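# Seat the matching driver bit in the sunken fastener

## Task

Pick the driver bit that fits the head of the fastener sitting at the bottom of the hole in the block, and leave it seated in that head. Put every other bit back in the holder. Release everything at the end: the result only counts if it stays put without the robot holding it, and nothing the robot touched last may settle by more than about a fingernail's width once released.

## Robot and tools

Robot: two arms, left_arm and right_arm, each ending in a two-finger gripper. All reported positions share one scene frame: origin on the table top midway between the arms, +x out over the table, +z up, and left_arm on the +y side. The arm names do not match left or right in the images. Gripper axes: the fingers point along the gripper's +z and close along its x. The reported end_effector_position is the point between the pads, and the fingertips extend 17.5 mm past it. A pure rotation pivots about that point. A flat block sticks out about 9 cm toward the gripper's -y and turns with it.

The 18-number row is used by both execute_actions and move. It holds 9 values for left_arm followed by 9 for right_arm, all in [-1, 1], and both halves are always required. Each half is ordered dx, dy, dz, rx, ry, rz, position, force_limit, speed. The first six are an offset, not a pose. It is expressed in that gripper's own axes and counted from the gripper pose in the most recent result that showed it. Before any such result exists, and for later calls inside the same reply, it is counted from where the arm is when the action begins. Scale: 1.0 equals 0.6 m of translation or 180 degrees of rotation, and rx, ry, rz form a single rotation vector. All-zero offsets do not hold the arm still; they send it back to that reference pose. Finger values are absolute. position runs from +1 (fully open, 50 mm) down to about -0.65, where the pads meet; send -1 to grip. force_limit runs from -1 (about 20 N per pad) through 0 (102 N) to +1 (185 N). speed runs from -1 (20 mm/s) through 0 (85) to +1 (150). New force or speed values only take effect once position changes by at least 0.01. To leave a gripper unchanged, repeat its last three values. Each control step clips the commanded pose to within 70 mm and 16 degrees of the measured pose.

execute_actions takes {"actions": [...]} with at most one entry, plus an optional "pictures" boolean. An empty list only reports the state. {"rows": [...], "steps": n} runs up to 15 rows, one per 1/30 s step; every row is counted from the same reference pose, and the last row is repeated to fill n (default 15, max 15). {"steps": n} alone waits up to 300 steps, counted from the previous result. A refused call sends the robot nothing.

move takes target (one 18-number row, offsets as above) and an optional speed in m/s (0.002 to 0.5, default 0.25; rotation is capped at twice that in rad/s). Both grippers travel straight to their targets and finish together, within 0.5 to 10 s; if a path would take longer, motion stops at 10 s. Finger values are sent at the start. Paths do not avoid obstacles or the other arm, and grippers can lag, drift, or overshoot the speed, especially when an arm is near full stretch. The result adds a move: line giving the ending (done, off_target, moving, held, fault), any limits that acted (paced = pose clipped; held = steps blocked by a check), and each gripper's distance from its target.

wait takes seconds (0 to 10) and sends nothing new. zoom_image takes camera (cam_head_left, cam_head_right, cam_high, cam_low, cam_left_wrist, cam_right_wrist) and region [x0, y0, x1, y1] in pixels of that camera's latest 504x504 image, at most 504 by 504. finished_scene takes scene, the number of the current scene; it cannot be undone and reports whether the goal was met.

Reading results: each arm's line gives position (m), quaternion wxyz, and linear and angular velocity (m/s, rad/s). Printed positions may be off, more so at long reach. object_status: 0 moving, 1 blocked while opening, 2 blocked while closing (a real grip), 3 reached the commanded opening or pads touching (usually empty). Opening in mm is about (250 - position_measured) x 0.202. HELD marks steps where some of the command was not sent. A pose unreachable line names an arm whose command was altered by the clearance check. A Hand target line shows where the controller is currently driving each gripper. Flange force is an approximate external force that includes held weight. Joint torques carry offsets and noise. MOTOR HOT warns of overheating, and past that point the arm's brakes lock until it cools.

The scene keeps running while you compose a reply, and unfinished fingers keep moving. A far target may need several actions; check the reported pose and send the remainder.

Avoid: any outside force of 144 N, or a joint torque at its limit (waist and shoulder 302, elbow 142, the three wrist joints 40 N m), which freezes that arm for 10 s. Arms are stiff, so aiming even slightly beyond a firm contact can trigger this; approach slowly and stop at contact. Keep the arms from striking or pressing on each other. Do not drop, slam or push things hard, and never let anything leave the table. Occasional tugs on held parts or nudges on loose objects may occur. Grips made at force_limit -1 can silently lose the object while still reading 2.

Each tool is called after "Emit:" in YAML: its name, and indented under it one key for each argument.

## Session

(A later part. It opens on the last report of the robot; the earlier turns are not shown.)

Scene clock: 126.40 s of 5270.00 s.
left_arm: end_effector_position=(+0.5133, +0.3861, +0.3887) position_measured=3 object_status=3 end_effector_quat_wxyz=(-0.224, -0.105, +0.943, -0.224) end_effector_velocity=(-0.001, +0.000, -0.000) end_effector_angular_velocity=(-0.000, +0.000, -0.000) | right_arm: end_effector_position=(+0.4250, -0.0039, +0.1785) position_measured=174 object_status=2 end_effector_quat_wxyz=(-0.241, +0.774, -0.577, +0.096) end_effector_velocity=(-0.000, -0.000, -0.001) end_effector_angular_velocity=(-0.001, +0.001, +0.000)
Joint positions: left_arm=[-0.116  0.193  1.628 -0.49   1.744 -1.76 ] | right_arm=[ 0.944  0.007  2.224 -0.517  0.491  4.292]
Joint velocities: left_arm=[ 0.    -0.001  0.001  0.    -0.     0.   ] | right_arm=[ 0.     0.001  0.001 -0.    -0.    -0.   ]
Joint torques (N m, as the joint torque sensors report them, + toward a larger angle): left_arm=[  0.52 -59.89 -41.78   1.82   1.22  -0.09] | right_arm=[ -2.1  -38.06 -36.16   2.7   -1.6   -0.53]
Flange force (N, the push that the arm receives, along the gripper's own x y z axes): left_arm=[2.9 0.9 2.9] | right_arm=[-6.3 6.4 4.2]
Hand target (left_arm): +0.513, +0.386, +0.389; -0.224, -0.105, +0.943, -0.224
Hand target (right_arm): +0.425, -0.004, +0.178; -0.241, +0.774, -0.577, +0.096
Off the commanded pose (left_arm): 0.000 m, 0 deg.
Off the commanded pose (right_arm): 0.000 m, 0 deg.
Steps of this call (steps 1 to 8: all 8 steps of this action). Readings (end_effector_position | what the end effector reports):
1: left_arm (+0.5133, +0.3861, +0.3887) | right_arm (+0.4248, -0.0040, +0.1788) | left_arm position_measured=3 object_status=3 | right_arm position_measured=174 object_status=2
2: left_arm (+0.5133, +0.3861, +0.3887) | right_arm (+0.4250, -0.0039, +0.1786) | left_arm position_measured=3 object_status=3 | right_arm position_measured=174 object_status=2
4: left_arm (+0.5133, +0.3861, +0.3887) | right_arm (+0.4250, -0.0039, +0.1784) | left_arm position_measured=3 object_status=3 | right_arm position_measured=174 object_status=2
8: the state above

Emit:
execute_actions:
  actions:
    - {"rows":[[0,0,0,0,0,0,1,0,0,0,0,0.0009,0,0,0,-1,-0.5,-0.5]],"steps":8}
  pictures: false

Emit:
execute_actions:
  actions:
    - {"rows":[[0,0,0,0,0,0,1,0,0,0,0,0.0009,0,0,0,-1,-0.5,-0.5]],"steps":8}
  pictures: false

Emit:
execute_actions:
  actions:
    - {"rows":[[0,0,0,0,0,0,1,0,0,0,0,0.0009,0,0,0,-1,-0.5,-0.5]],"steps":8}

Emit:
zoom_image:
  camera: "cam_right_wrist"
  region: [225,160,325,260]

Scene clock: 130.93 s of 5270.00 s.
left_arm: end_effector_position=(+0.5133, +0.3861, +0.3887) position_measured=3 object_status=3 end_effector_quat_wxyz=(-0.224, -0.105, +0.943, -0.224) end_effector_velocity=(+0.000, -0.000, +0.001) end_effector_angular_velocity=(-0.001, -0.003, -0.000) | right_arm: end_effector_position=(+0.4252, -0.0037, +0.1780) position_measured=174 object_status=2 end_effector_quat_wxyz=(-0.241, +0.774, -0.577, +0.096) end_effector_velocity=(+0.001, -0.001, -0.001) end_effector_angular_velocity=(-0.001, -0.000, -0.001)
Joint positions: left_arm=[-0.116  0.193  1.628 -0.49   1.744 -1.76 ] | right_arm=[ 0.943  0.008  2.224 -0.518  0.49   4.293]
Joint velocities: left_arm=[ 0.    -0.001 -0.001 -0.001 -0.     0.001] | right_arm=[-0.002  0.     0.001 -0.001 -0.     0.   ]
Joint torques (N m, as the joint torque sensors report them, + toward a larger angle): left_arm=[  0.44 -61.84 -43.15   1.99   0.78   0.14] | right_arm=[ -1.57 -37.73 -35.65   2.56  -1.38  -0.51]
Flange force (N, the push that the arm receives, along the gripper's own x y z axes): left_arm=[2.1 1.7 3.5] | right_arm=[-5.0 4.9 3.6]
Hand target (left_arm): +0.513, +0.386, +0.389; -0.224, -0.105, +0.943, -0.224
Hand target (right_arm): +0.425, -0.004, +0.178; -0.241, +0.774, -0.577, +0.096
Off the commanded pose (left_arm): 0.000 m, 0 deg.
Off the commanded pose (right_arm): 0.000 m, 0 deg.
Steps of this call (steps 1 to 90: nothing new was sent; then 1.27 s passed at rest; steps 91 to 98: all 8 steps of this action). Readings (end_effector_position | what the end effector reports):
91: left_arm (+0.5133, +0.3861, +0.3887) | right_arm (+0.4250, -0.0038, +0.1784) | left_arm position_measured=3 object_status=3 | right_arm position_measured=174 object_status=2
92: left_arm (+0.5133, +0.3861, +0.3887) | right_arm (+0.4252, -0.0037, +0.1781) | left_arm position_measured=3 object_status=3 | right_arm position_measured=174 object_status=2
94: left_arm (+0.5133, +0.3861, +0.3887) | right_arm (+0.4252, -0.0037, +0.1781) | left_arm position_measured=3 object_status=3 | right_arm position_measured=174 object_status=2
98: the state above

Scene clock: 131.20 s of 5270.00 s.
left_arm: end_effector_position=(+0.5133, +0.3861, +0.3887) position_measured=3 object_status=3 end_effector_quat_wxyz=(-0.224, -0.105, +0.943, -0.224) end_effector_velocity=(+0.000, -0.000, +0.000) end_effector_angular_velocity=(-0.001, -0.000, +0.001) | right_arm: end_effector_position=(+0.4255, -0.0035, +0.1776) position_measured=174 object_status=2 end_effector_quat_wxyz=(-0.241, +0.774, -0.577, +0.096) end_effector_velocity=(+0.000, -0.000, -0.000) end_effector_angular_velocity=(-0.001, -0.000, -0.000)
Joint positions: left_arm=[-0.116  0.193  1.628 -0.49   1.744 -1.76 ] | right_arm=[ 0.943  0.009  2.225 -0.518  0.489  4.294]
Joint velocities: left_arm=[-0.    -0.    -0.    -0.001 -0.    -0.001] | right_arm=[-0.     0.    -0.    -0.     0.001 -0.   ]
Joint torques (N m, as the joint torque sensors report them, + toward a larger angle): left_arm=[  0.28 -58.87 -42.15   2.2    0.93   0.18] | right_arm=[  0.24 -38.36 -35.75   2.61  -0.84  -0.72]
Flange force (N, the push that the arm receives, along the gripper's own x y z axes): left_arm=[5.3 1.5 3.1] | right_arm=[-2.3 3.2 7.2]
Hand target (left_arm): +0.513, +0.386, +0.389; -0.224, -0.105, +0.943, -0.224
Hand target (right_arm): +0.425, -0.004, +0.178; -0.241, +0.774, -0.577, +0.096
Off the commanded pose (left_arm): 0.000 m, 0 deg.
Off the commanded pose (right_arm): 0.000 m, 0 deg.
Steps of this call (steps 1 to 8: all 8 steps of this action). Readings (end_effector_position | what the end effector reports):
1: left_arm (+0.5133, +0.3861, +0.3887) | right_arm (+0.4253, -0.0036, +0.1779) | left_arm position_measured=3 object_status=3 | right_arm position_measured=174 object_status=2
2: left_arm (+0.5133, +0.3861, +0.3887) | right_arm (+0.4254, -0.0035, +0.1777) | left_arm position_measured=3 object_status=3 | right_arm position_measured=174 object_status=2
4: left_arm (+0.5133, +0.3861, +0.3887) | right_arm (+0.4255, -0.0035, +0.1776) | left_arm position_measured=3 object_status=3 | right_arm position_measured=174 object_status=2
8: the state above

Scene clock: 131.47 s of 5270.00 s.
left_arm: end_effector_position=(+0.5133, +0.3861, +0.3887) position_measured=3 object_status=3 end_effector_quat_wxyz=(-0.224, -0.105, +0.943, -0.224) end_effector_velocity=(-0.001, -0.001, -0.001) end_effector_angular_velocity=(-0.001, +0.003, -0.000) | right_arm: end_effector_position=(+0.4257, -0.0034, +0.1771) position_measured=174 object_status=2 end_effector_quat_wxyz=(-0.241, +0.774, -0.577, +0.096) end_effector_velocity=(+0.001, -0.001, -0.000) end_effector_angular_velocity=(-0.000, +0.000, -0.002)
Joint positions: left_arm=[-0.116  0.193  1.628 -0.49   1.744 -1.76 ] | right_arm=[ 0.943  0.01   2.225 -0.519  0.488  4.294]
Joint velocities: left_arm=[-0.001  0.     0.002 -0.001  0.    -0.   ] | right_arm=[-0.002  0.     0.    -0.    -0.    -0.   ]
Joint torques (N m, as the joint torque sensors report them, + toward a larger angle): left_arm=[  2.86 -60.96 -41.34   2.27   0.98   0.11] | right_arm=[  0.1  -40.2  -35.55   2.79  -1.24  -0.45]
Flange force (N, the push that the arm receives, along the gripper's own x y z axes): left_arm=[0.9 -3.4 3.4] | right_arm=[-4.2 1.7 9.4]
Hand target (left_arm): +0.513, +0.386, +0.389; -0.224, -0.105, +0.943, -0.224
Hand target (right_arm): +0.426, -0.003, +0.177; -0.241, +0.774, -0.577, +0.096
Off the commanded pose (left_arm): 0.000 m, 0 deg.
Off the commanded pose (right_arm): 0.000 m, 0 deg.
Steps of this call (steps 1 to 8: all 8 steps of this action). Readings (end_effector_position | what the end effector reports):
1: left_arm (+0.5133, +0.3861, +0.3887) | right_arm (+0.4255, -0.0035, +0.1775) | left_arm position_measured=3 object_status=3 | right_arm position_measured=174 object_status=2
2: left_arm (+0.5133, +0.3861, +0.3887) | right_arm (+0.4257, -0.0034, +0.1772) | left_arm position_measured=3 object_status=3 | right_arm position_measured=174 object_status=2
4: left_arm (+0.5133, +0.3861, +0.3887) | right_arm (+0.4257, -0.0034, +0.1771) | left_arm position_measured=3 object_status=3 | right_arm position_measured=174 object_status=2
8: the state above

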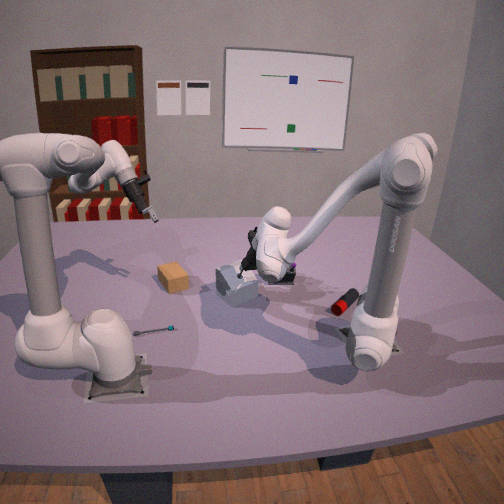

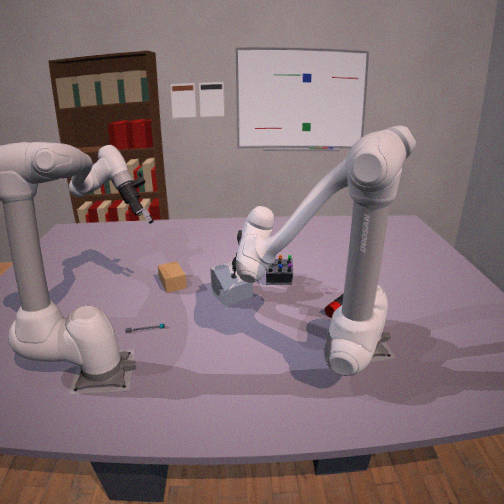

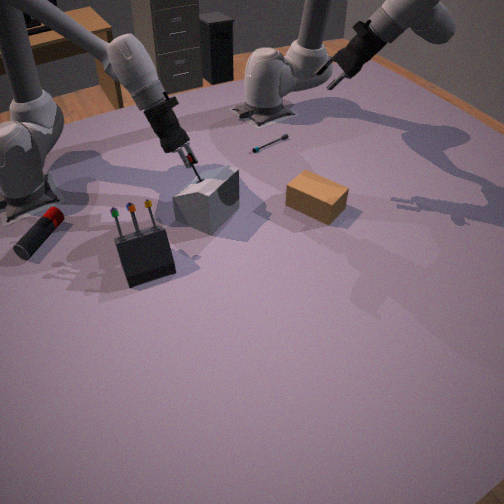

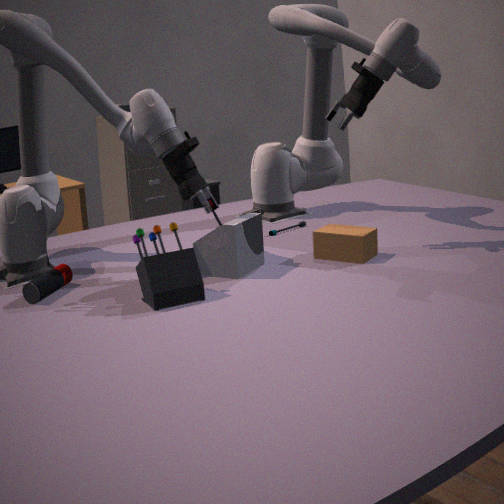

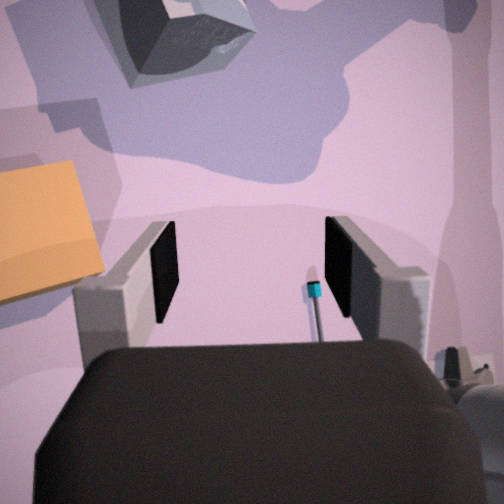

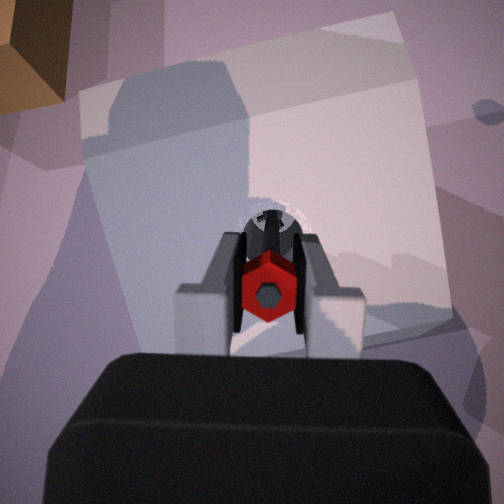

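Region (225, 160, 325, 260) of cam_right_wrist's 504x504 image, scaled by 5.040, with more detail than that image has.

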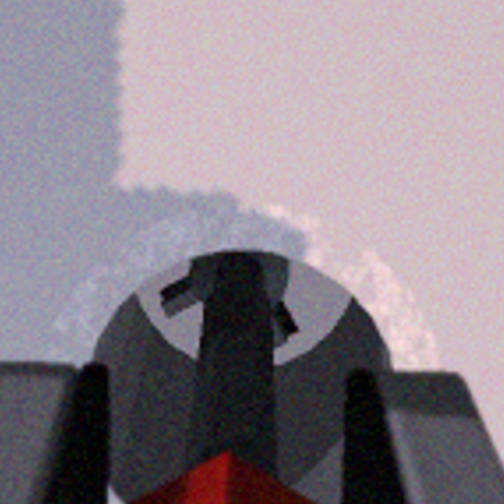

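Probably entering. Continue.

Emit:
execute_actions:
  actions:
    - {"rows":[[0,0,0,0,0,0,1,0,0,0,0,0.0009,0,0,0,-1,-0.5,-0.5]],"steps":8}
  pictures: false

Emit:
execute_actions:
  actions:
    - {"rows":[[0,0,0,0,0,0,1,0,0,0,0,0.0009,0,0,0,-1,-0.5,-0.5]],"steps":8}
  pictures: false

Emit:
execute_actions:
  actions:
    - {"rows":[[0,0,0,0,0,0,1,0,0,0,0,0.0009,0,0,0,-1,-0.5,-0.5]],"steps":8}
  pictures: false

Scene clock: 134.80 s of 5270.00 s.
left_arm: end_effector_position=(+0.5133, +0.3861, +0.3887) position_measured=3 object_status=3 end_effector_quat_wxyz=(-0.224, -0.105, +0.943, -0.224) end_effector_velocity=(-0.001, +0.000, -0.002) end_effector_angular_velocity=(+0.001, +0.002, -0.002) | right_arm: end_effector_position=(+0.4259, -0.0032, +0.1767) position_measured=174 object_status=2 end_effector_quat_wxyz=(-0.241, +0.774, -0.577, +0.096) end_effector_velocity=(+0.000, -0.000, -0.000) end_effector_angular_velocity=(+0.001, +0.000, -0.001)
Joint positions: left_arm=[-0.116  0.193  1.628 -0.49   1.744 -1.76 ] | right_arm=[ 0.943  0.011  2.225 -0.52   0.487  4.295]
Joint velocities: left_arm=[-0.     0.001  0.002  0.002 -0.     0.002] | right_arm=[-0.001  0.    -0.     0.001 -0.     0.   ]
Joint torques (N m, as the joint torque sensors report them, + toward a larger angle): left_arm=[ -1.92 -59.52 -41.82   1.79   0.98   0.14] | right_arm=[ -1.5  -38.94 -35.08   2.71  -0.9   -0.7 ]
Flange force (N, the push that the arm receives, along the gripper's own x y z axes): left_arm=[2.7 3.9 1.0] | right_arm=[-6.6 5.0 6.7]
Hand target (left_arm): +0.513, +0.386, +0.389; -0.224, -0.105, +0.943, -0.224
Hand target (right_arm): +0.426, -0.003, +0.177; -0.241, +0.774, -0.577, +0.096
Off the commanded pose (left_arm): 0.000 m, 0 deg.
Off the commanded pose (right_arm): 0.000 m, 0 deg.
Steps of this call (steps 1 to 90: nothing new was sent; then 0.07 s passed at rest; steps 91 to 98: all 8 steps of this action). Readings (end_effector_position | what the end effector reports):
91: left_arm (+0.5133, +0.3861, +0.3887) | right_arm (+0.4257, -0.0034, +0.1770) | left_arm position_measured=3 object_status=3 | right_arm position_measured=174 object_status=2
92: left_arm (+0.5133, +0.3861, +0.3887) | right_arm (+0.4259, -0.0032, +0.1768) | left_arm position_measured=3 object_status=3 | right_arm position_measured=174 object_status=2
94: left_arm (+0.5133, +0.3861, +0.3887) | right_arm (+0.4259, -0.0032, +0.1767) | left_arm position_measured=3 object_status=3 | right_arm position_measured=174 object_status=2
98: the state above

Scene clock: 135.07 s of 5270.00 s.
left_arm: end_effector_position=(+0.5133, +0.3861, +0.3887) position_measured=3 object_status=3 end_effector_quat_wxyz=(-0.224, -0.105, +0.943, -0.224) end_effector_velocity=(-0.000, -0.000, -0.001) end_effector_angular_velocity=(+0.001, +0.001, -0.001) | right_arm: end_effector_position=(+0.4262, -0.0030, +0.1763) position_measured=174 object_status=2 end_effector_quat_wxyz=(-0.241, +0.774, -0.577, +0.096) end_effector_velocity=(+0.000, -0.001, -0.000) end_effector_angular_velocity=(-0.000, +0.001, -0.001)
Joint positions: left_arm=[-0.116  0.193  1.628 -0.49   1.744 -1.76 ] | right_arm=[ 0.942  0.012  2.225 -0.521  0.486  4.296]
Joint velocities: left_arm=[-0.001  0.     0.001  0.001 -0.001  0.   ] | right_arm=[-0.001 -0.     0.001  0.     0.     0.   ]
Joint torques (N m, as the joint torque sensors report them, + toward a larger angle): left_arm=[  1.06 -60.28 -41.53   2.14   0.97   0.04] | right_arm=[ -0.18 -38.3  -35.91   2.83  -1.39  -0.43]
Flange force (N, the push that the arm receives, along the gripper's own x y z axes): left_arm=[2.2 -0.5 2.5] | right_arm=[-2.7 3.8 5.0]
Hand target (left_arm): +0.513, +0.386, +0.389; -0.224, -0.105, +0.943, -0.224
Hand target (right_arm): +0.426, -0.003, +0.176; -0.241, +0.774, -0.577, +0.096
Off the commanded pose (left_arm): 0.000 m, 0 deg.
Off the commanded pose (right_arm): 0.000 m, 0 deg.
Steps of this call (steps 1 to 8: all 8 steps of this action). Readings (end_effector_position | what the end effector reports):
1: left_arm (+0.5133, +0.3861, +0.3887) | right_arm (+0.4260, -0.0032, +0.1766) | left_arm position_measured=3 object_status=3 | right_arm position_measured=174 object_status=2
2: left_arm (+0.5133, +0.3861, +0.3887) | right_arm (+0.4262, -0.0031, +0.1763) | left_arm position_measured=3 object_status=3 | right_arm position_measured=174 object_status=2
4: left_arm (+0.5133, +0.3861, +0.3887) | right_arm (+0.4262, -0.0030, +0.1763) | left_arm position_measured=3 object_status=3 | right_arm position_measured=174 object_status=2
8: the state above

Scene clock: 135.33 s of 5270.00 s.
left_arm: end_effector_position=(+0.5133, +0.3861, +0.3887) position_measured=3 object_status=3 end_effector_quat_wxyz=(-0.224, -0.105, +0.943, -0.224) end_effector_velocity=(-0.000, -0.001, -0.000) end_effector_angular_velocity=(-0.000, +0.002, -0.000) | right_arm: end_effector_position=(+0.4264, -0.0029, +0.1758) position_measured=174 object_status=2 end_effector_quat_wxyz=(-0.241, +0.774, -0.577, +0.096) end_effector_velocity=(-0.000, +0.000, -0.000) end_effector_angular_velocity=(+0.000, +0.002, -0.002)
Joint positions: left_arm=[-0.116  0.193  1.628 -0.49   1.744 -1.76 ] | right_arm=[ 0.942  0.013  2.225 -0.521  0.485  4.297]
Joint velocities: left_arm=[-0.001  0.     0.001 -0.     0.001 -0.001] | right_arm=[ 0.     0.    -0.     0.002  0.001 -0.   ]
Joint torques (N m, as the joint torque sensors report them, + toward a larger angle): left_arm=[  0.59 -58.57 -42.4    2.32   0.75   0.32] | right_arm=[  1.2  -38.45 -34.57   2.8   -1.19  -0.61]
Flange force (N, the push that the arm receives, along the gripper's own x y z axes): left_arm=[5.7 0.9 3.7] | right_arm=[-2.2 0.6 6.5]
Hand target (left_arm): +0.513, +0.386, +0.389; -0.224, -0.105, +0.943, -0.224
Hand target (right_arm): +0.426, -0.003, +0.176; -0.241, +0.774, -0.577, +0.096
Off the commanded pose (left_arm): 0.000 m, 0 deg.
Off the commanded pose (right_arm): 0.000 m, 0 deg.
Steps of this call (steps 1 to 8: all 8 steps of this action). Readings (end_effector_position | what the end effector reports):
1: left_arm (+0.5133, +0.3861, +0.3887) | right_arm (+0.4262, -0.0030, +0.1762) | left_arm position_measured=3 object_status=3 | right_arm position_measured=174 object_status=2
2: left_arm (+0.5133, +0.3861, +0.3887) | right_arm (+0.4264, -0.0029, +0.1759) | left_arm position_measured=3 object_status=3 | right_arm position_measured=174 object_status=2
4: left_arm (+0.5133, +0.3861, +0.3887) | right_arm (+0.4264, -0.0029, +0.1758) | left_arm position_measured=3 object_status=3 | right_arm position_measured=174 object_status=2
8: the state above

Emit:
execute_actions:
  actions:
    - {"rows":[[0,0,0,0,0,0,1,0,0,0,0,0.0009,0,0,0,-1,-0.5,-0.5]],"steps":8}
  pictures: false

Emit:
execute_actions:
  actions:
    - {"rows":[[0,0,0,0,0,0,1,0,0,0,0,0.0009,0,0,0,-1,-0.5,-0.5]],"steps":8}
  pictures: false

Emit:
execute_actions:
  actions:
    - {"rows":[[0,0,0,0,0,0,1,0,0,0,0,0.0009,0,0,0,-1,-0.5,-0.5]],"steps":8}
  pictures: false

Scene clock: 139.03 s of 5270.00 s.
left_arm: end_effector_position=(+0.5133, +0.3861, +0.3887) position_measured=3 object_status=3 end_effector_quat_wxyz=(-0.224, -0.105, +0.943, -0.224) end_effector_velocity=(-0.000, -0.001, -0.000) end_effector_angular_velocity=(-0.001, +0.001, -0.001) | right_arm: end_effector_position=(+0.4267, -0.0028, +0.1753) position_measured=174 object_status=2 end_effector_quat_wxyz=(-0.241, +0.774, -0.577, +0.096) end_effector_velocity=(+0.000, -0.001, -0.000) end_effector_angular_velocity=(+0.000, +0.001, -0.001)
Joint positions: left_arm=[-0.116  0.193  1.628 -0.49   1.744 -1.76 ] | right_arm=[ 0.942  0.014  2.225 -0.522  0.484  4.297]
Joint velocities: left_arm=[-0.001  0.     0.001 -0.001 -0.    -0.   ] | right_arm=[-0.001 -0.     0.     0.001 -0.    -0.   ]
Joint torques (N m, as the joint torque sensors report them, + toward a larger angle): left_arm=[ -0.11 -61.84 -42.45   2.01   0.8    0.18] | right_arm=[ -1.58 -38.17 -35.6    2.53  -1.29  -0.58]
Flange force (N, the push that the arm receives, along the gripper's own x y z axes): left_arm=[0.7 1.3 2.4] | right_arm=[-4.8 5.1 3.9]
Hand target (left_arm): +0.513, +0.386, +0.389; -0.224, -0.105, +0.943, -0.224
Hand target (right_arm): +0.427, -0.003, +0.175; -0.241, +0.774, -0.577, +0.096
Off the commanded pose (left_arm): 0.000 m, 0 deg.
Off the commanded pose (right_arm): 0.000 m, 0 deg.
Steps of this call (steps 1 to 90: nothing new was sent; then 0.43 s passed at rest; steps 91 to 98: all 8 steps of this action). Readings (end_effector_position | what the end effector reports):
91: left_arm (+0.5133, +0.3861, +0.3887) | right_arm (+0.4265, -0.0029, +0.1757) | left_arm position_measured=3 object_status=3 | right_arm position_measured=174 object_status=2
92: left_arm (+0.5133, +0.3861, +0.3887) | right_arm (+0.4266, -0.0028, +0.1754) | left_arm position_measured=3 object_status=3 | right_arm position_measured=174 object_status=2
94: left_arm (+0.5133, +0.3861, +0.3887) | right_arm (+0.4267, -0.0028, +0.1753) | left_arm position_measured=3 object_status=3 | right_arm position_measured=174 object_status=2
98: the state above

Scene clock: 139.30 s of 5270.00 s.
left_arm: end_effector_position=(+0.5133, +0.3861, +0.3887) position_measured=3 object_status=3 end_effector_quat_wxyz=(-0.224, -0.105, +0.943, -0.224) end_effector_velocity=(-0.000, -0.000, -0.000) end_effector_angular_velocity=(+0.001, +0.000, -0.002) | right_arm: end_effector_position=(+0.4269, -0.0026, +0.1749) position_measured=174 object_status=2 end_effector_quat_wxyz=(-0.241, +0.774, -0.577, +0.096) end_effector_velocity=(-0.000, -0.000, +0.000) end_effector_angular_velocity=(+0.000, -0.000, +0.000)
Joint positions: left_arm=[-0.116  0.193  1.628 -0.49   1.744 -1.76 ] | right_arm=[ 0.941  0.015  2.225 -0.523  0.483  4.298]
Joint velocities: left_arm=[-0.001  0.    -0.     0.002  0.     0.001] | right_arm=[-0. -0.  0. -0. -0. -0.]
Joint torques (N m, as the joint torque sensors report them, + toward a larger angle): left_arm=[ -1.15 -61.62 -42.27   1.85   0.92  -0.03] | right_arm=[ -0.25 -39.86 -34.76   2.57  -1.19  -0.54]
Flange force (N, the push that the arm receives, along the gripper's own x y z axes): left_arm=[0.4 3.1 1.6] | right_arm=[-5.1 1.6 7.5]
Hand target (left_arm): +0.513, +0.386, +0.389; -0.224, -0.105, +0.943, -0.224
Hand target (right_arm): +0.427, -0.003, +0.175; -0.241, +0.774, -0.577, +0.096
Off the commanded pose (left_arm): 0.000 m, 0 deg.
Off the commanded pose (right_arm): 0.000 m, 0 deg.
Steps of this call (steps 1 to 8: all 8 steps of this action). Readings (end_effector_position | what the end effector reports):
1: left_arm (+0.5133, +0.3861, +0.3887) | right_arm (+0.4267, -0.0027, +0.1752) | left_arm position_measured=3 object_status=3 | right_arm position_measured=174 object_status=2
2: left_arm (+0.5133, +0.3861, +0.3887) | right_arm (+0.4269, -0.0026, +0.1749) | left_arm position_measured=3 object_status=3 | right_arm position_measured=174 object_status=2
4: left_arm (+0.5133, +0.3861, +0.3887) | right_arm (+0.4269, -0.0026, +0.1749) | left_arm position_measured=3 object_status=3 | right_arm position_measured=174 object_status=2
8: the state above

Scene clock: 139.57 s of 5270.00 s.
left_arm: end_effector_position=(+0.5133, +0.3861, +0.3887) position_measured=3 object_status=3 end_effector_quat_wxyz=(-0.224, -0.105, +0.943, -0.224) end_effector_velocity=(-0.000, -0.000, -0.000) end_effector_angular_velocity=(-0.002, +0.001, -0.001) | right_arm: end_effector_position=(+0.4271, -0.0025, +0.1744) position_measured=174 object_status=2 end_effector_quat_wxyz=(-0.241, +0.774, -0.577, +0.096) end_effector_velocity=(-0.000, +0.000, -0.000) end_effector_angular_velocity=(-0.000, +0.000, +0.001)
Joint positions: left_arm=[-0.116  0.193  1.628 -0.49   1.744 -1.76 ] | right_arm=[ 0.941  0.016  2.225 -0.524  0.482  4.299]
Joint velocities: left_arm=[ 0.     0.     0.    -0.001  0.001  0.002] | right_arm=[ 0.001  0.    -0.     0.001  0.    -0.   ]
Joint torques (N m, as the joint torque sensors report them, + toward a larger angle): left_arm=[ -1.81 -61.71 -42.31   2.1    0.9   -0.06] | right_arm=[ -1.41 -40.79 -35.21   2.73  -0.98  -0.41]
Flange force (N, the push that the arm receives, along the gripper's own x y z axes): left_arm=[0.2 4.1 1.3] | right_arm=[-7.3 3.9 8.9]
Hand target (left_arm): +0.513, +0.386, +0.389; -0.224, -0.105, +0.943, -0.224
Hand target (right_arm): +0.427, -0.002, +0.174; -0.241, +0.774, -0.577, +0.096
Off the commanded pose (left_arm): 0.000 m, 0 deg.
Off the commanded pose (right_arm): 0.000 m, 0 deg.
Steps of this call (steps 1 to 8: all 8 steps of this action). Readings (end_effector_position | what the end effector reports):
1: left_arm (+0.5133, +0.3861, +0.3887) | right_arm (+0.4269, -0.0026, +0.1748) | left_arm position_measured=3 object_status=3 | right_arm position_measured=174 object_status=2
2: left_arm (+0.5133, +0.3861, +0.3887) | right_arm (+0.4271, -0.0025, +0.1745) | left_arm position_measured=3 object_status=3 | right_arm position_measured=174 object_status=2
4: left_arm (+0.5133, +0.3861, +0.3887) | right_arm (+0.4271, -0.0025, +0.1744) | left_arm position_measured=3 object_status=3 | right_arm position_measured=174 object_status=2
8: the state above

Emit:
execute_actions:
  actions:
    - {"rows":[[0,0,0,0,0,0,1,0,0,0,0,0.0007,0,0,0,-1,-0.5,-0.5]],"steps":8}
  pictures: false

Emit:
execute_actions:
  actions:
    - {"rows":[[0,0,0,0,0,0,1,0,0,0,0,0.0007,0,0,0,-1,-0.5,-0.5]],"steps":8}
  pictures: false

Emit:
execute_actions:
  actions:
    - {"rows":[[0,0,0,0,0,0,1,0,0,0,0,0.0007,0,0,0,-1,-0.5,-0.5]],"steps":8}

Emit:
zoom_image:
  camera: "cam_right_wrist"
  region: [225,160,325,260]

Scene clock: 142.53 s of 5270.00 s.
left_arm: end_effector_position=(+0.5133, +0.3861, +0.3887) position_measured=3 object_status=3 end_effector_quat_wxyz=(-0.224, -0.105, +0.943, -0.224) end_effector_velocity=(-0.000, +0.001, -0.000) end_effector_angular_velocity=(+0.001, +0.001, +0.001) | right_arm: end_effector_position=(+0.4273, -0.0024, +0.1741) position_measured=174 object_status=2 end_effector_quat_wxyz=(-0.241, +0.774, -0.577, +0.096) end_effector_velocity=(-0.000, -0.000, -0.000) end_effector_angular_velocity=(+0.000, +0.001, -0.002)
Joint positions: left_arm=[-0.116  0.193  1.628 -0.49   1.744 -1.76 ] | right_arm=[ 0.941  0.017  2.225 -0.524  0.481  4.299]
Joint velocities: left_arm=[ 0.001 -0.     0.001  0.001  0.    -0.   ] | right_arm=[-0.     0.     0.     0.002  0.     0.   ]
Joint torques (N m, as the joint torque sensors report them, + toward a larger angle): left_arm=[  1.44 -59.84 -42.1    2.19   0.83   0.05] | right_arm=[ -1.35 -40.79 -35.17   2.88  -1.03  -0.59]
Flange force (N, the push that the arm receives, along the gripper's own x y z axes): left_arm=[3.5 -0.2 3.5] | right_arm=[-7.3 4.5 9.6]
Hand target (left_arm): +0.513, +0.386, +0.389; -0.224, -0.105, +0.943, -0.224
Hand target (right_arm): +0.427, -0.002, +0.174; -0.241, +0.774, -0.577, +0.096
Off the commanded pose (left_arm): 0.000 m, 0 deg.
Off the commanded pose (right_arm): 0.000 m, 0 deg.
Steps of this call (steps 1 to 81: nothing new was sent; steps 82 to 89: all 8 steps of this action). Readings (end_effector_position | what the end effector reports):
82: left_arm (+0.5133, +0.3861, +0.3887) | right_arm (+0.4271, -0.0025, +0.1743) | left_arm position_measured=3 object_status=3 | right_arm position_measured=174 object_status=2
83: left_arm (+0.5133, +0.3861, +0.3887) | right_arm (+0.4272, -0.0023, +0.1741) | left_arm position_measured=3 object_status=3 | right_arm position_measured=174 object_status=2
85: left_arm (+0.5133, +0.3861, +0.3887) | right_arm (+0.4273, -0.0023, +0.1741) | left_arm position_measured=3 object_status=3 | right_arm position_measured=174 object_status=2
89: the state above

Scene clock: 142.80 s of 5270.00 s.
left_arm: end_effector_position=(+0.5133, +0.3861, +0.3887) position_measured=3 object_status=3 end_effector_quat_wxyz=(-0.224, -0.105, +0.943, -0.224) end_effector_velocity=(-0.001, +0.000, +0.000) end_effector_angular_velocity=(+0.002, -0.000, +0.000) | right_arm: end_effector_position=(+0.4275, -0.0022, +0.1737) position_measured=174 object_status=2 end_effector_quat_wxyz=(-0.241, +0.774, -0.577, +0.096) end_effector_velocity=(+0.001, -0.000, +0.000) end_effector_angular_velocity=(+0.000, +0.000, -0.002)
Joint positions: left_arm=[-0.116  0.193  1.628 -0.49   1.744 -1.76 ] | right_arm=[ 0.941  0.017  2.225 -0.525  0.48   4.3  ]
Joint velocities: left_arm=[ 0.    -0.001  0.     0.002  0.    -0.001] | right_arm=[-0.001  0.    -0.001  0.     0.     0.   ]
Joint torques (N m, as the joint torque sensors report them, + toward a larger angle): left_arm=[  0.67 -60.18 -42.72   2.41   1.06   0.15] | right_arm=[ -1.88 -40.55 -34.7    2.8   -1.37  -0.49]
Flange force (N, the push that the arm receives, along the gripper's own x y z axes): left_arm=[4.2 1.1 4.1] | right_arm=[-8.8 3.9 7.8]
Hand target (left_arm): +0.513, +0.386, +0.389; -0.224, -0.105, +0.943, -0.224
Hand target (right_arm): +0.427, -0.002, +0.174; -0.241, +0.774, -0.577, +0.096
Off the commanded pose (left_arm): 0.000 m, 0 deg.
Off the commanded pose (right_arm): 0.000 m, 0 deg.
Steps of this call (steps 1 to 8: all 8 steps of this action). Readings (end_effector_position | what the end effector reports):
1: left_arm (+0.5133, +0.3861, +0.3887) | right_arm (+0.4273, -0.0023, +0.1740) | left_arm position_measured=3 object_status=3 | right_arm position_measured=174 object_status=2
2: left_arm (+0.5133, +0.3861, +0.3887) | right_arm (+0.4275, -0.0022, +0.1738) | left_arm position_measured=3 object_status=3 | right_arm position_measured=174 object_status=2
4: left_arm (+0.5133, +0.3861, +0.3887) | right_arm (+0.4275, -0.0022, +0.1737) | left_arm position_measured=3 object_status=3 | right_arm position_measured=174 object_status=2
8: the state above

Scene clock: 143.07 s of 5270.00 s.
left_arm: end_effector_position=(+0.5133, +0.3861, +0.3887) position_measured=3 object_status=3 end_effector_quat_wxyz=(-0.224, -0.105, +0.943, -0.224) end_effector_velocity=(-0.000, +0.001, -0.001) end_effector_angular_velocity=(+0.001, +0.002, +0.002) | right_arm: end_effector_position=(+0.4277, -0.0021, +0.1733) position_measured=174 object_status=2 end_effector_quat_wxyz=(-0.241, +0.774, -0.577, +0.096) end_effector_velocity=(-0.000, +0.001, +0.001) end_effector_angular_velocity=(+0.001, -0.001, +0.002)
Joint positions: left_arm=[-0.116  0.193  1.628 -0.49   1.744 -1.76 ] | right_arm=[ 0.94   0.018  2.225 -0.526  0.48   4.3  ]
Joint velocities: left_arm=[ 0.001  0.     0.001  0.001  0.    -0.001] | right_arm=[ 0.002 -0.    -0.001 -0.     0.    -0.   ]
Joint torques (N m, as the joint torque sensors report them, + toward a larger angle): left_arm=[ -0.17 -61.01 -41.83   2.12   1.1    0.17] | right_arm=[  0.54 -39.35 -35.51   2.5   -1.22  -0.45]
Flange force (N, the push that the arm receives, along the gripper's own x y z axes): left_arm=[1.0 1.5 1.9] | right_arm=[-1.9 1.9 6.1]
Hand target (left_arm): +0.513, +0.386, +0.389; -0.224, -0.105, +0.943, -0.224
Hand target (right_arm): +0.428, -0.002, +0.173; -0.241, +0.774, -0.577, +0.096
Off the commanded pose (left_arm): 0.000 m, 0 deg.
Off the commanded pose (right_arm): 0.000 m, 0 deg.
Steps of this call (steps 1 to 8: all 8 steps of this action). Readings (end_effector_position | what the end effector reports):
1: left_arm (+0.5133, +0.3861, +0.3887) | right_arm (+0.4275, -0.0022, +0.1736) | left_arm position_measured=3 object_status=3 | right_arm position_measured=174 object_status=2
2: left_arm (+0.5133, +0.3861, +0.3887) | right_arm (+0.4276, -0.0021, +0.1734) | left_arm position_measured=3 object_status=3 | right_arm position_measured=174 object_status=2
4: left_arm (+0.5133, +0.3861, +0.3887) | right_arm (+0.4277, -0.0021, +0.1733) | left_arm position_measured=3 object_status=3 | right_arm position_measured=174 object_status=2
8: the state above

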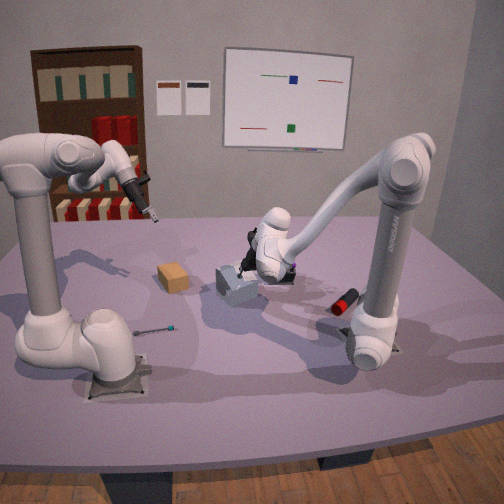

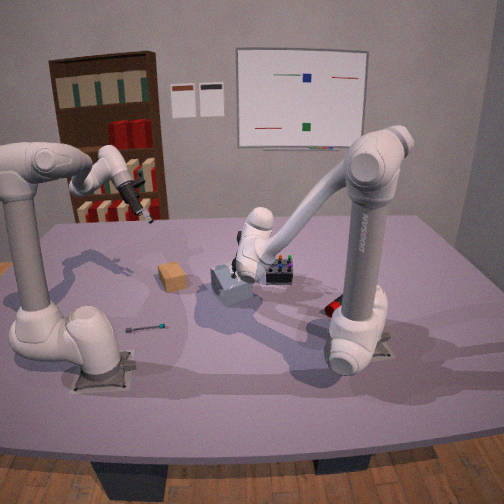

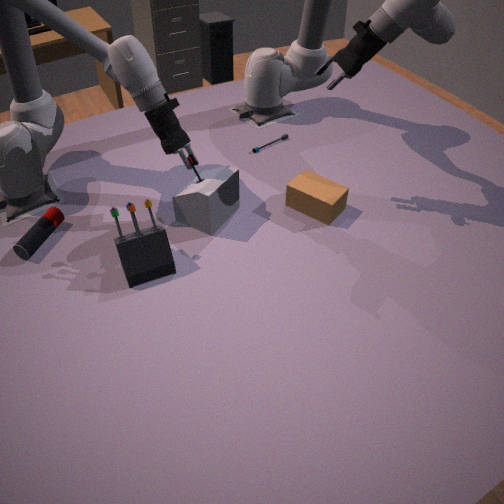

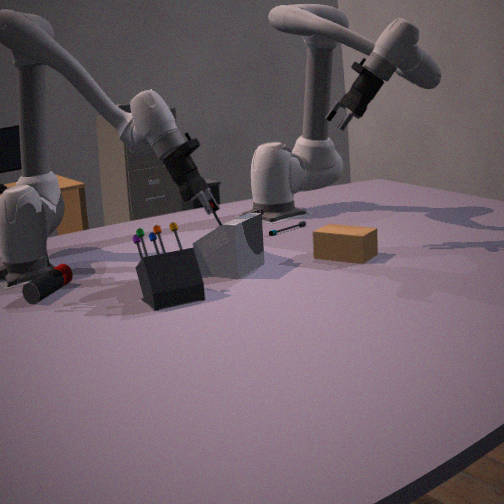

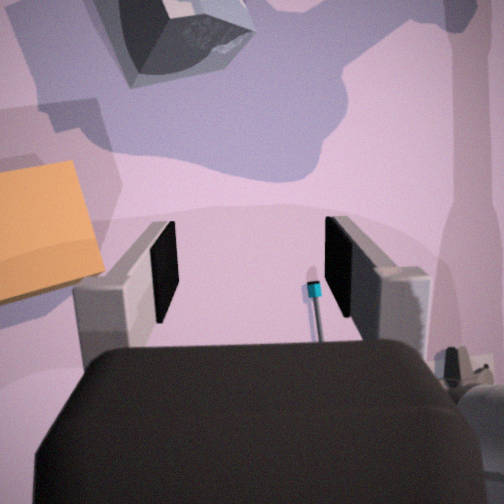

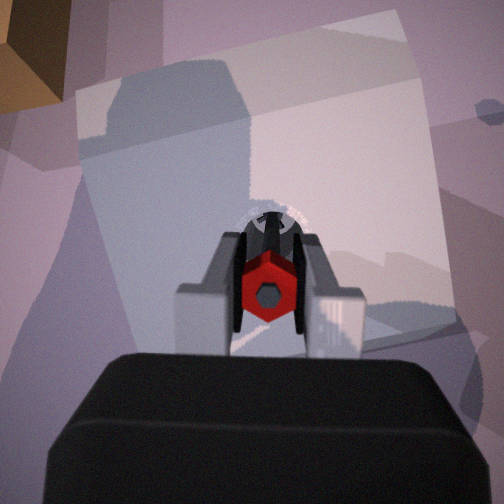

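Region (225, 160, 325, 260) of cam_right_wrist's 504x504 image, scaled by 5.040, with more detail than that image has.

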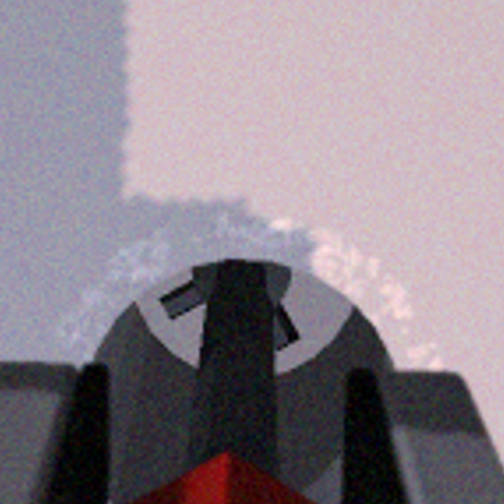

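Emit:
execute_actions:
  actions:
    - {"rows":[[0,0,0,0,0,0,1,0,0,0,0,0.0007,0,0,0,-1,-0.5,-0.5]],"steps":8}
  pictures: false

Emit:
execute_actions:
  actions:
    - {"rows":[[0,0,0,0,0,0,1,0,0,0,0,0.0007,0,0,0,-1,-0.5,-0.5]],"steps":8}
  pictures: false

Emit:
execute_actions:
  actions:
    - {"rows":[[0,0,0,0,0,0,1,0,0,0,0,0.0007,0,0,0,-1,-0.5,-0.5]],"steps":8}
  pictures: false

Scene clock: 147.90 s of 5270.00 s.
left_arm: end_effector_position=(+0.5133, +0.3861, +0.3887) position_measured=3 object_status=3 end_effector_quat_wxyz=(-0.224, -0.105, +0.943, -0.224) end_effector_velocity=(-0.000, -0.001, -0.001) end_effector_angular_velocity=(-0.001, +0.001, -0.002) | right_arm: end_effector_position=(+0.4279, -0.0020, +0.1730) position_measured=174 object_status=2 end_effector_quat_wxyz=(-0.241, +0.774, -0.577, +0.096) end_effector_velocity=(-0.001, +0.001, +0.000) end_effector_angular_velocity=(+0.001, +0.000, +0.002)
Joint positions: left_arm=[-0.116  0.193  1.628 -0.49   1.744 -1.76 ] | right_arm=[ 0.94   0.019  2.225 -0.526  0.479  4.301]
Joint velocities: left_arm=[-0.001  0.001  0.001 -0.001  0.     0.   ] | right_arm=[ 0.002  0.    -0.001  0.001  0.    -0.   ]
Joint torques (N m, as the joint torque sensors report them, + toward a larger angle): left_arm=[  0.51 -58.58 -41.82   2.16   1.17   0.36] | right_arm=[ -1.65 -39.25 -34.51   2.76  -1.22  -0.34]
Flange force (N, the push that the arm receives, along the gripper's own x y z axes): left_arm=[5.4 0.3 3.3] | right_arm=[-6.6 3.6 4.8]
Hand target (left_arm): +0.513, +0.386, +0.389; -0.224, -0.105, +0.943, -0.224
Hand target (right_arm): +0.428, -0.002, +0.173; -0.241, +0.774, -0.577, +0.096
Off the commanded pose (left_arm): 0.000 m, 0 deg.
Off the commanded pose (right_arm): 0.000 m, 0 deg.
Steps of this call (steps 1 to 90: nothing new was sent; then 1.57 s passed at rest; steps 91 to 98: all 8 steps of this action). Readings (end_effector_position | what the end effector reports):
91: left_arm (+0.5133, +0.3861, +0.3887) | right_arm (+0.4277, -0.0021, +0.1733) | left_arm position_measured=3 object_status=3 | right_arm position_measured=174 object_status=2
92: left_arm (+0.5133, +0.3861, +0.3887) | right_arm (+0.4278, -0.0020, +0.1731) | left_arm position_measured=3 object_status=3 | right_arm position_measured=174 object_status=2
94: left_arm (+0.5133, +0.3861, +0.3887) | right_arm (+0.4279, -0.0020, +0.1730) | left_arm position_measured=3 object_status=3 | right_arm position_measured=174 object_status=2
98: the state above

Scene clock: 148.17 s of 5270.00 s.
left_arm: end_effector_position=(+0.5133, +0.3861, +0.3887) position_measured=3 object_status=3 end_effector_quat_wxyz=(-0.224, -0.105, +0.943, -0.224) end_effector_velocity=(-0.001, -0.000, -0.000) end_effector_angular_velocity=(+0.000, +0.001, -0.002) | right_arm: end_effector_position=(+0.4281, -0.0019, +0.1727) position_measured=174 object_status=2 end_effector_quat_wxyz=(-0.241, +0.774, -0.577, +0.096) end_effector_velocity=(-0.000, +0.000, -0.000) end_effector_angular_velocity=(+0.001, +0.001, -0.001)
Joint positions: left_arm=[-0.116  0.193  1.628 -0.49   1.744 -1.76 ] | right_arm=[ 0.94   0.02   2.225 -0.527  0.478  4.302]
Joint velocities: left_arm=[-0.    -0.     0.001  0.001  0.001  0.001] | right_arm=[ 0.001  0.     0.     0.002 -0.    -0.   ]
Joint torques (N m, as the joint torque sensors report them, + toward a larger angle): left_arm=[  1.52 -59.28 -42.56   1.82   0.94  -0.13] | right_arm=[ -1.14 -38.09 -34.72   2.66  -1.54  -0.57]
Flange force (N, the push that the arm receives, along the gripper's own x y z axes): left_arm=[5.2 0.7 4.7] | right_arm=[-5.0 3.9 2.9]
Hand target (left_arm): +0.513, +0.386, +0.389; -0.224, -0.105, +0.943, -0.224
Hand target (right_arm): +0.428, -0.002, +0.173; -0.241, +0.774, -0.577, +0.096
Off the commanded pose (left_arm): 0.000 m, 0 deg.
Off the commanded pose (right_arm): 0.000 m, 0 deg.
Steps of this call (steps 1 to 8: all 8 steps of this action). Readings (end_effector_position | what the end effector reports):
1: left_arm (+0.5133, +0.3861, +0.3887) | right_arm (+0.4279, -0.0020, +0.1729) | left_arm position_measured=3 object_status=3 | right_arm position_measured=174 object_status=2
2: left_arm (+0.5133, +0.3861, +0.3887) | right_arm (+0.4280, -0.0019, +0.1727) | left_arm position_measured=3 object_status=3 | right_arm position_measured=174 object_status=2
4: left_arm (+0.5133, +0.3861, +0.3887) | right_arm (+0.4281, -0.0019, +0.1727) | left_arm position_measured=3 object_status=3 | right_arm position_measured=174 object_status=2
8: the state above

Scene clock: 148.43 s of 5270.00 s.
left_arm: end_effector_position=(+0.5133, +0.3861, +0.3887) position_measured=3 object_status=3 end_effector_quat_wxyz=(-0.224, -0.105, +0.943, -0.224) end_effector_velocity=(+0.000, -0.000, +0.001) end_effector_angular_velocity=(-0.001, -0.000, +0.001) | right_arm: end_effector_position=(+0.4282, -0.0018, +0.1723) position_measured=174 object_status=2 end_effector_quat_wxyz=(-0.241, +0.774, -0.577, +0.096) end_effector_velocity=(-0.000, -0.001, -0.001) end_effector_angular_velocity=(-0.001, +0.001, -0.000)
Joint positions: left_arm=[-0.116  0.193  1.628 -0.49   1.744 -1.76 ] | right_arm=[ 0.94   0.02   2.225 -0.528  0.477  4.302]
Joint velocities: left_arm=[ 0.    -0.    -0.    -0.001 -0.    -0.001] | right_arm=[ 0.     0.     0.001  0.001  0.    -0.   ]
Joint torques (N m, as the joint torque sensors report them, + toward a larger angle): left_arm=[  2.08 -61.37 -42.56   1.96   1.06  -0.06] | right_arm=[  0.68 -37.94 -35.42   2.37  -1.29  -0.61]
Flange force (N, the push that the arm receives, along the gripper's own x y z axes): left_arm=[2.0 -0.8 4.5] | right_arm=[-0.4 2.3 3.7]
Hand target (left_arm): +0.513, +0.386, +0.389; -0.224, -0.105, +0.943, -0.224
Hand target (right_arm): +0.428, -0.002, +0.172; -0.241, +0.774, -0.577, +0.096
Off the commanded pose (left_arm): 0.000 m, 0 deg.
Off the commanded pose (right_arm): 0.000 m, 0 deg.
Steps of this call (steps 1 to 8: all 8 steps of this action). Readings (end_effector_position | what the end effector reports):
1: left_arm (+0.5133, +0.3861, +0.3887) | right_arm (+0.4281, -0.0018, +0.1726) | left_arm position_measured=3 object_status=3 | right_arm position_measured=174 object_status=2
2: left_arm (+0.5133, +0.3861, +0.3887) | right_arm (+0.4282, -0.0018, +0.1724) | left_arm position_measured=3 object_status=3 | right_arm position_measured=174 object_status=2
4: left_arm (+0.5133, +0.3861, +0.3887) | right_arm (+0.4282, -0.0018, +0.1723) | left_arm position_measured=3 object_status=3 | right_arm position_measured=174 object_status=2
8: the state above


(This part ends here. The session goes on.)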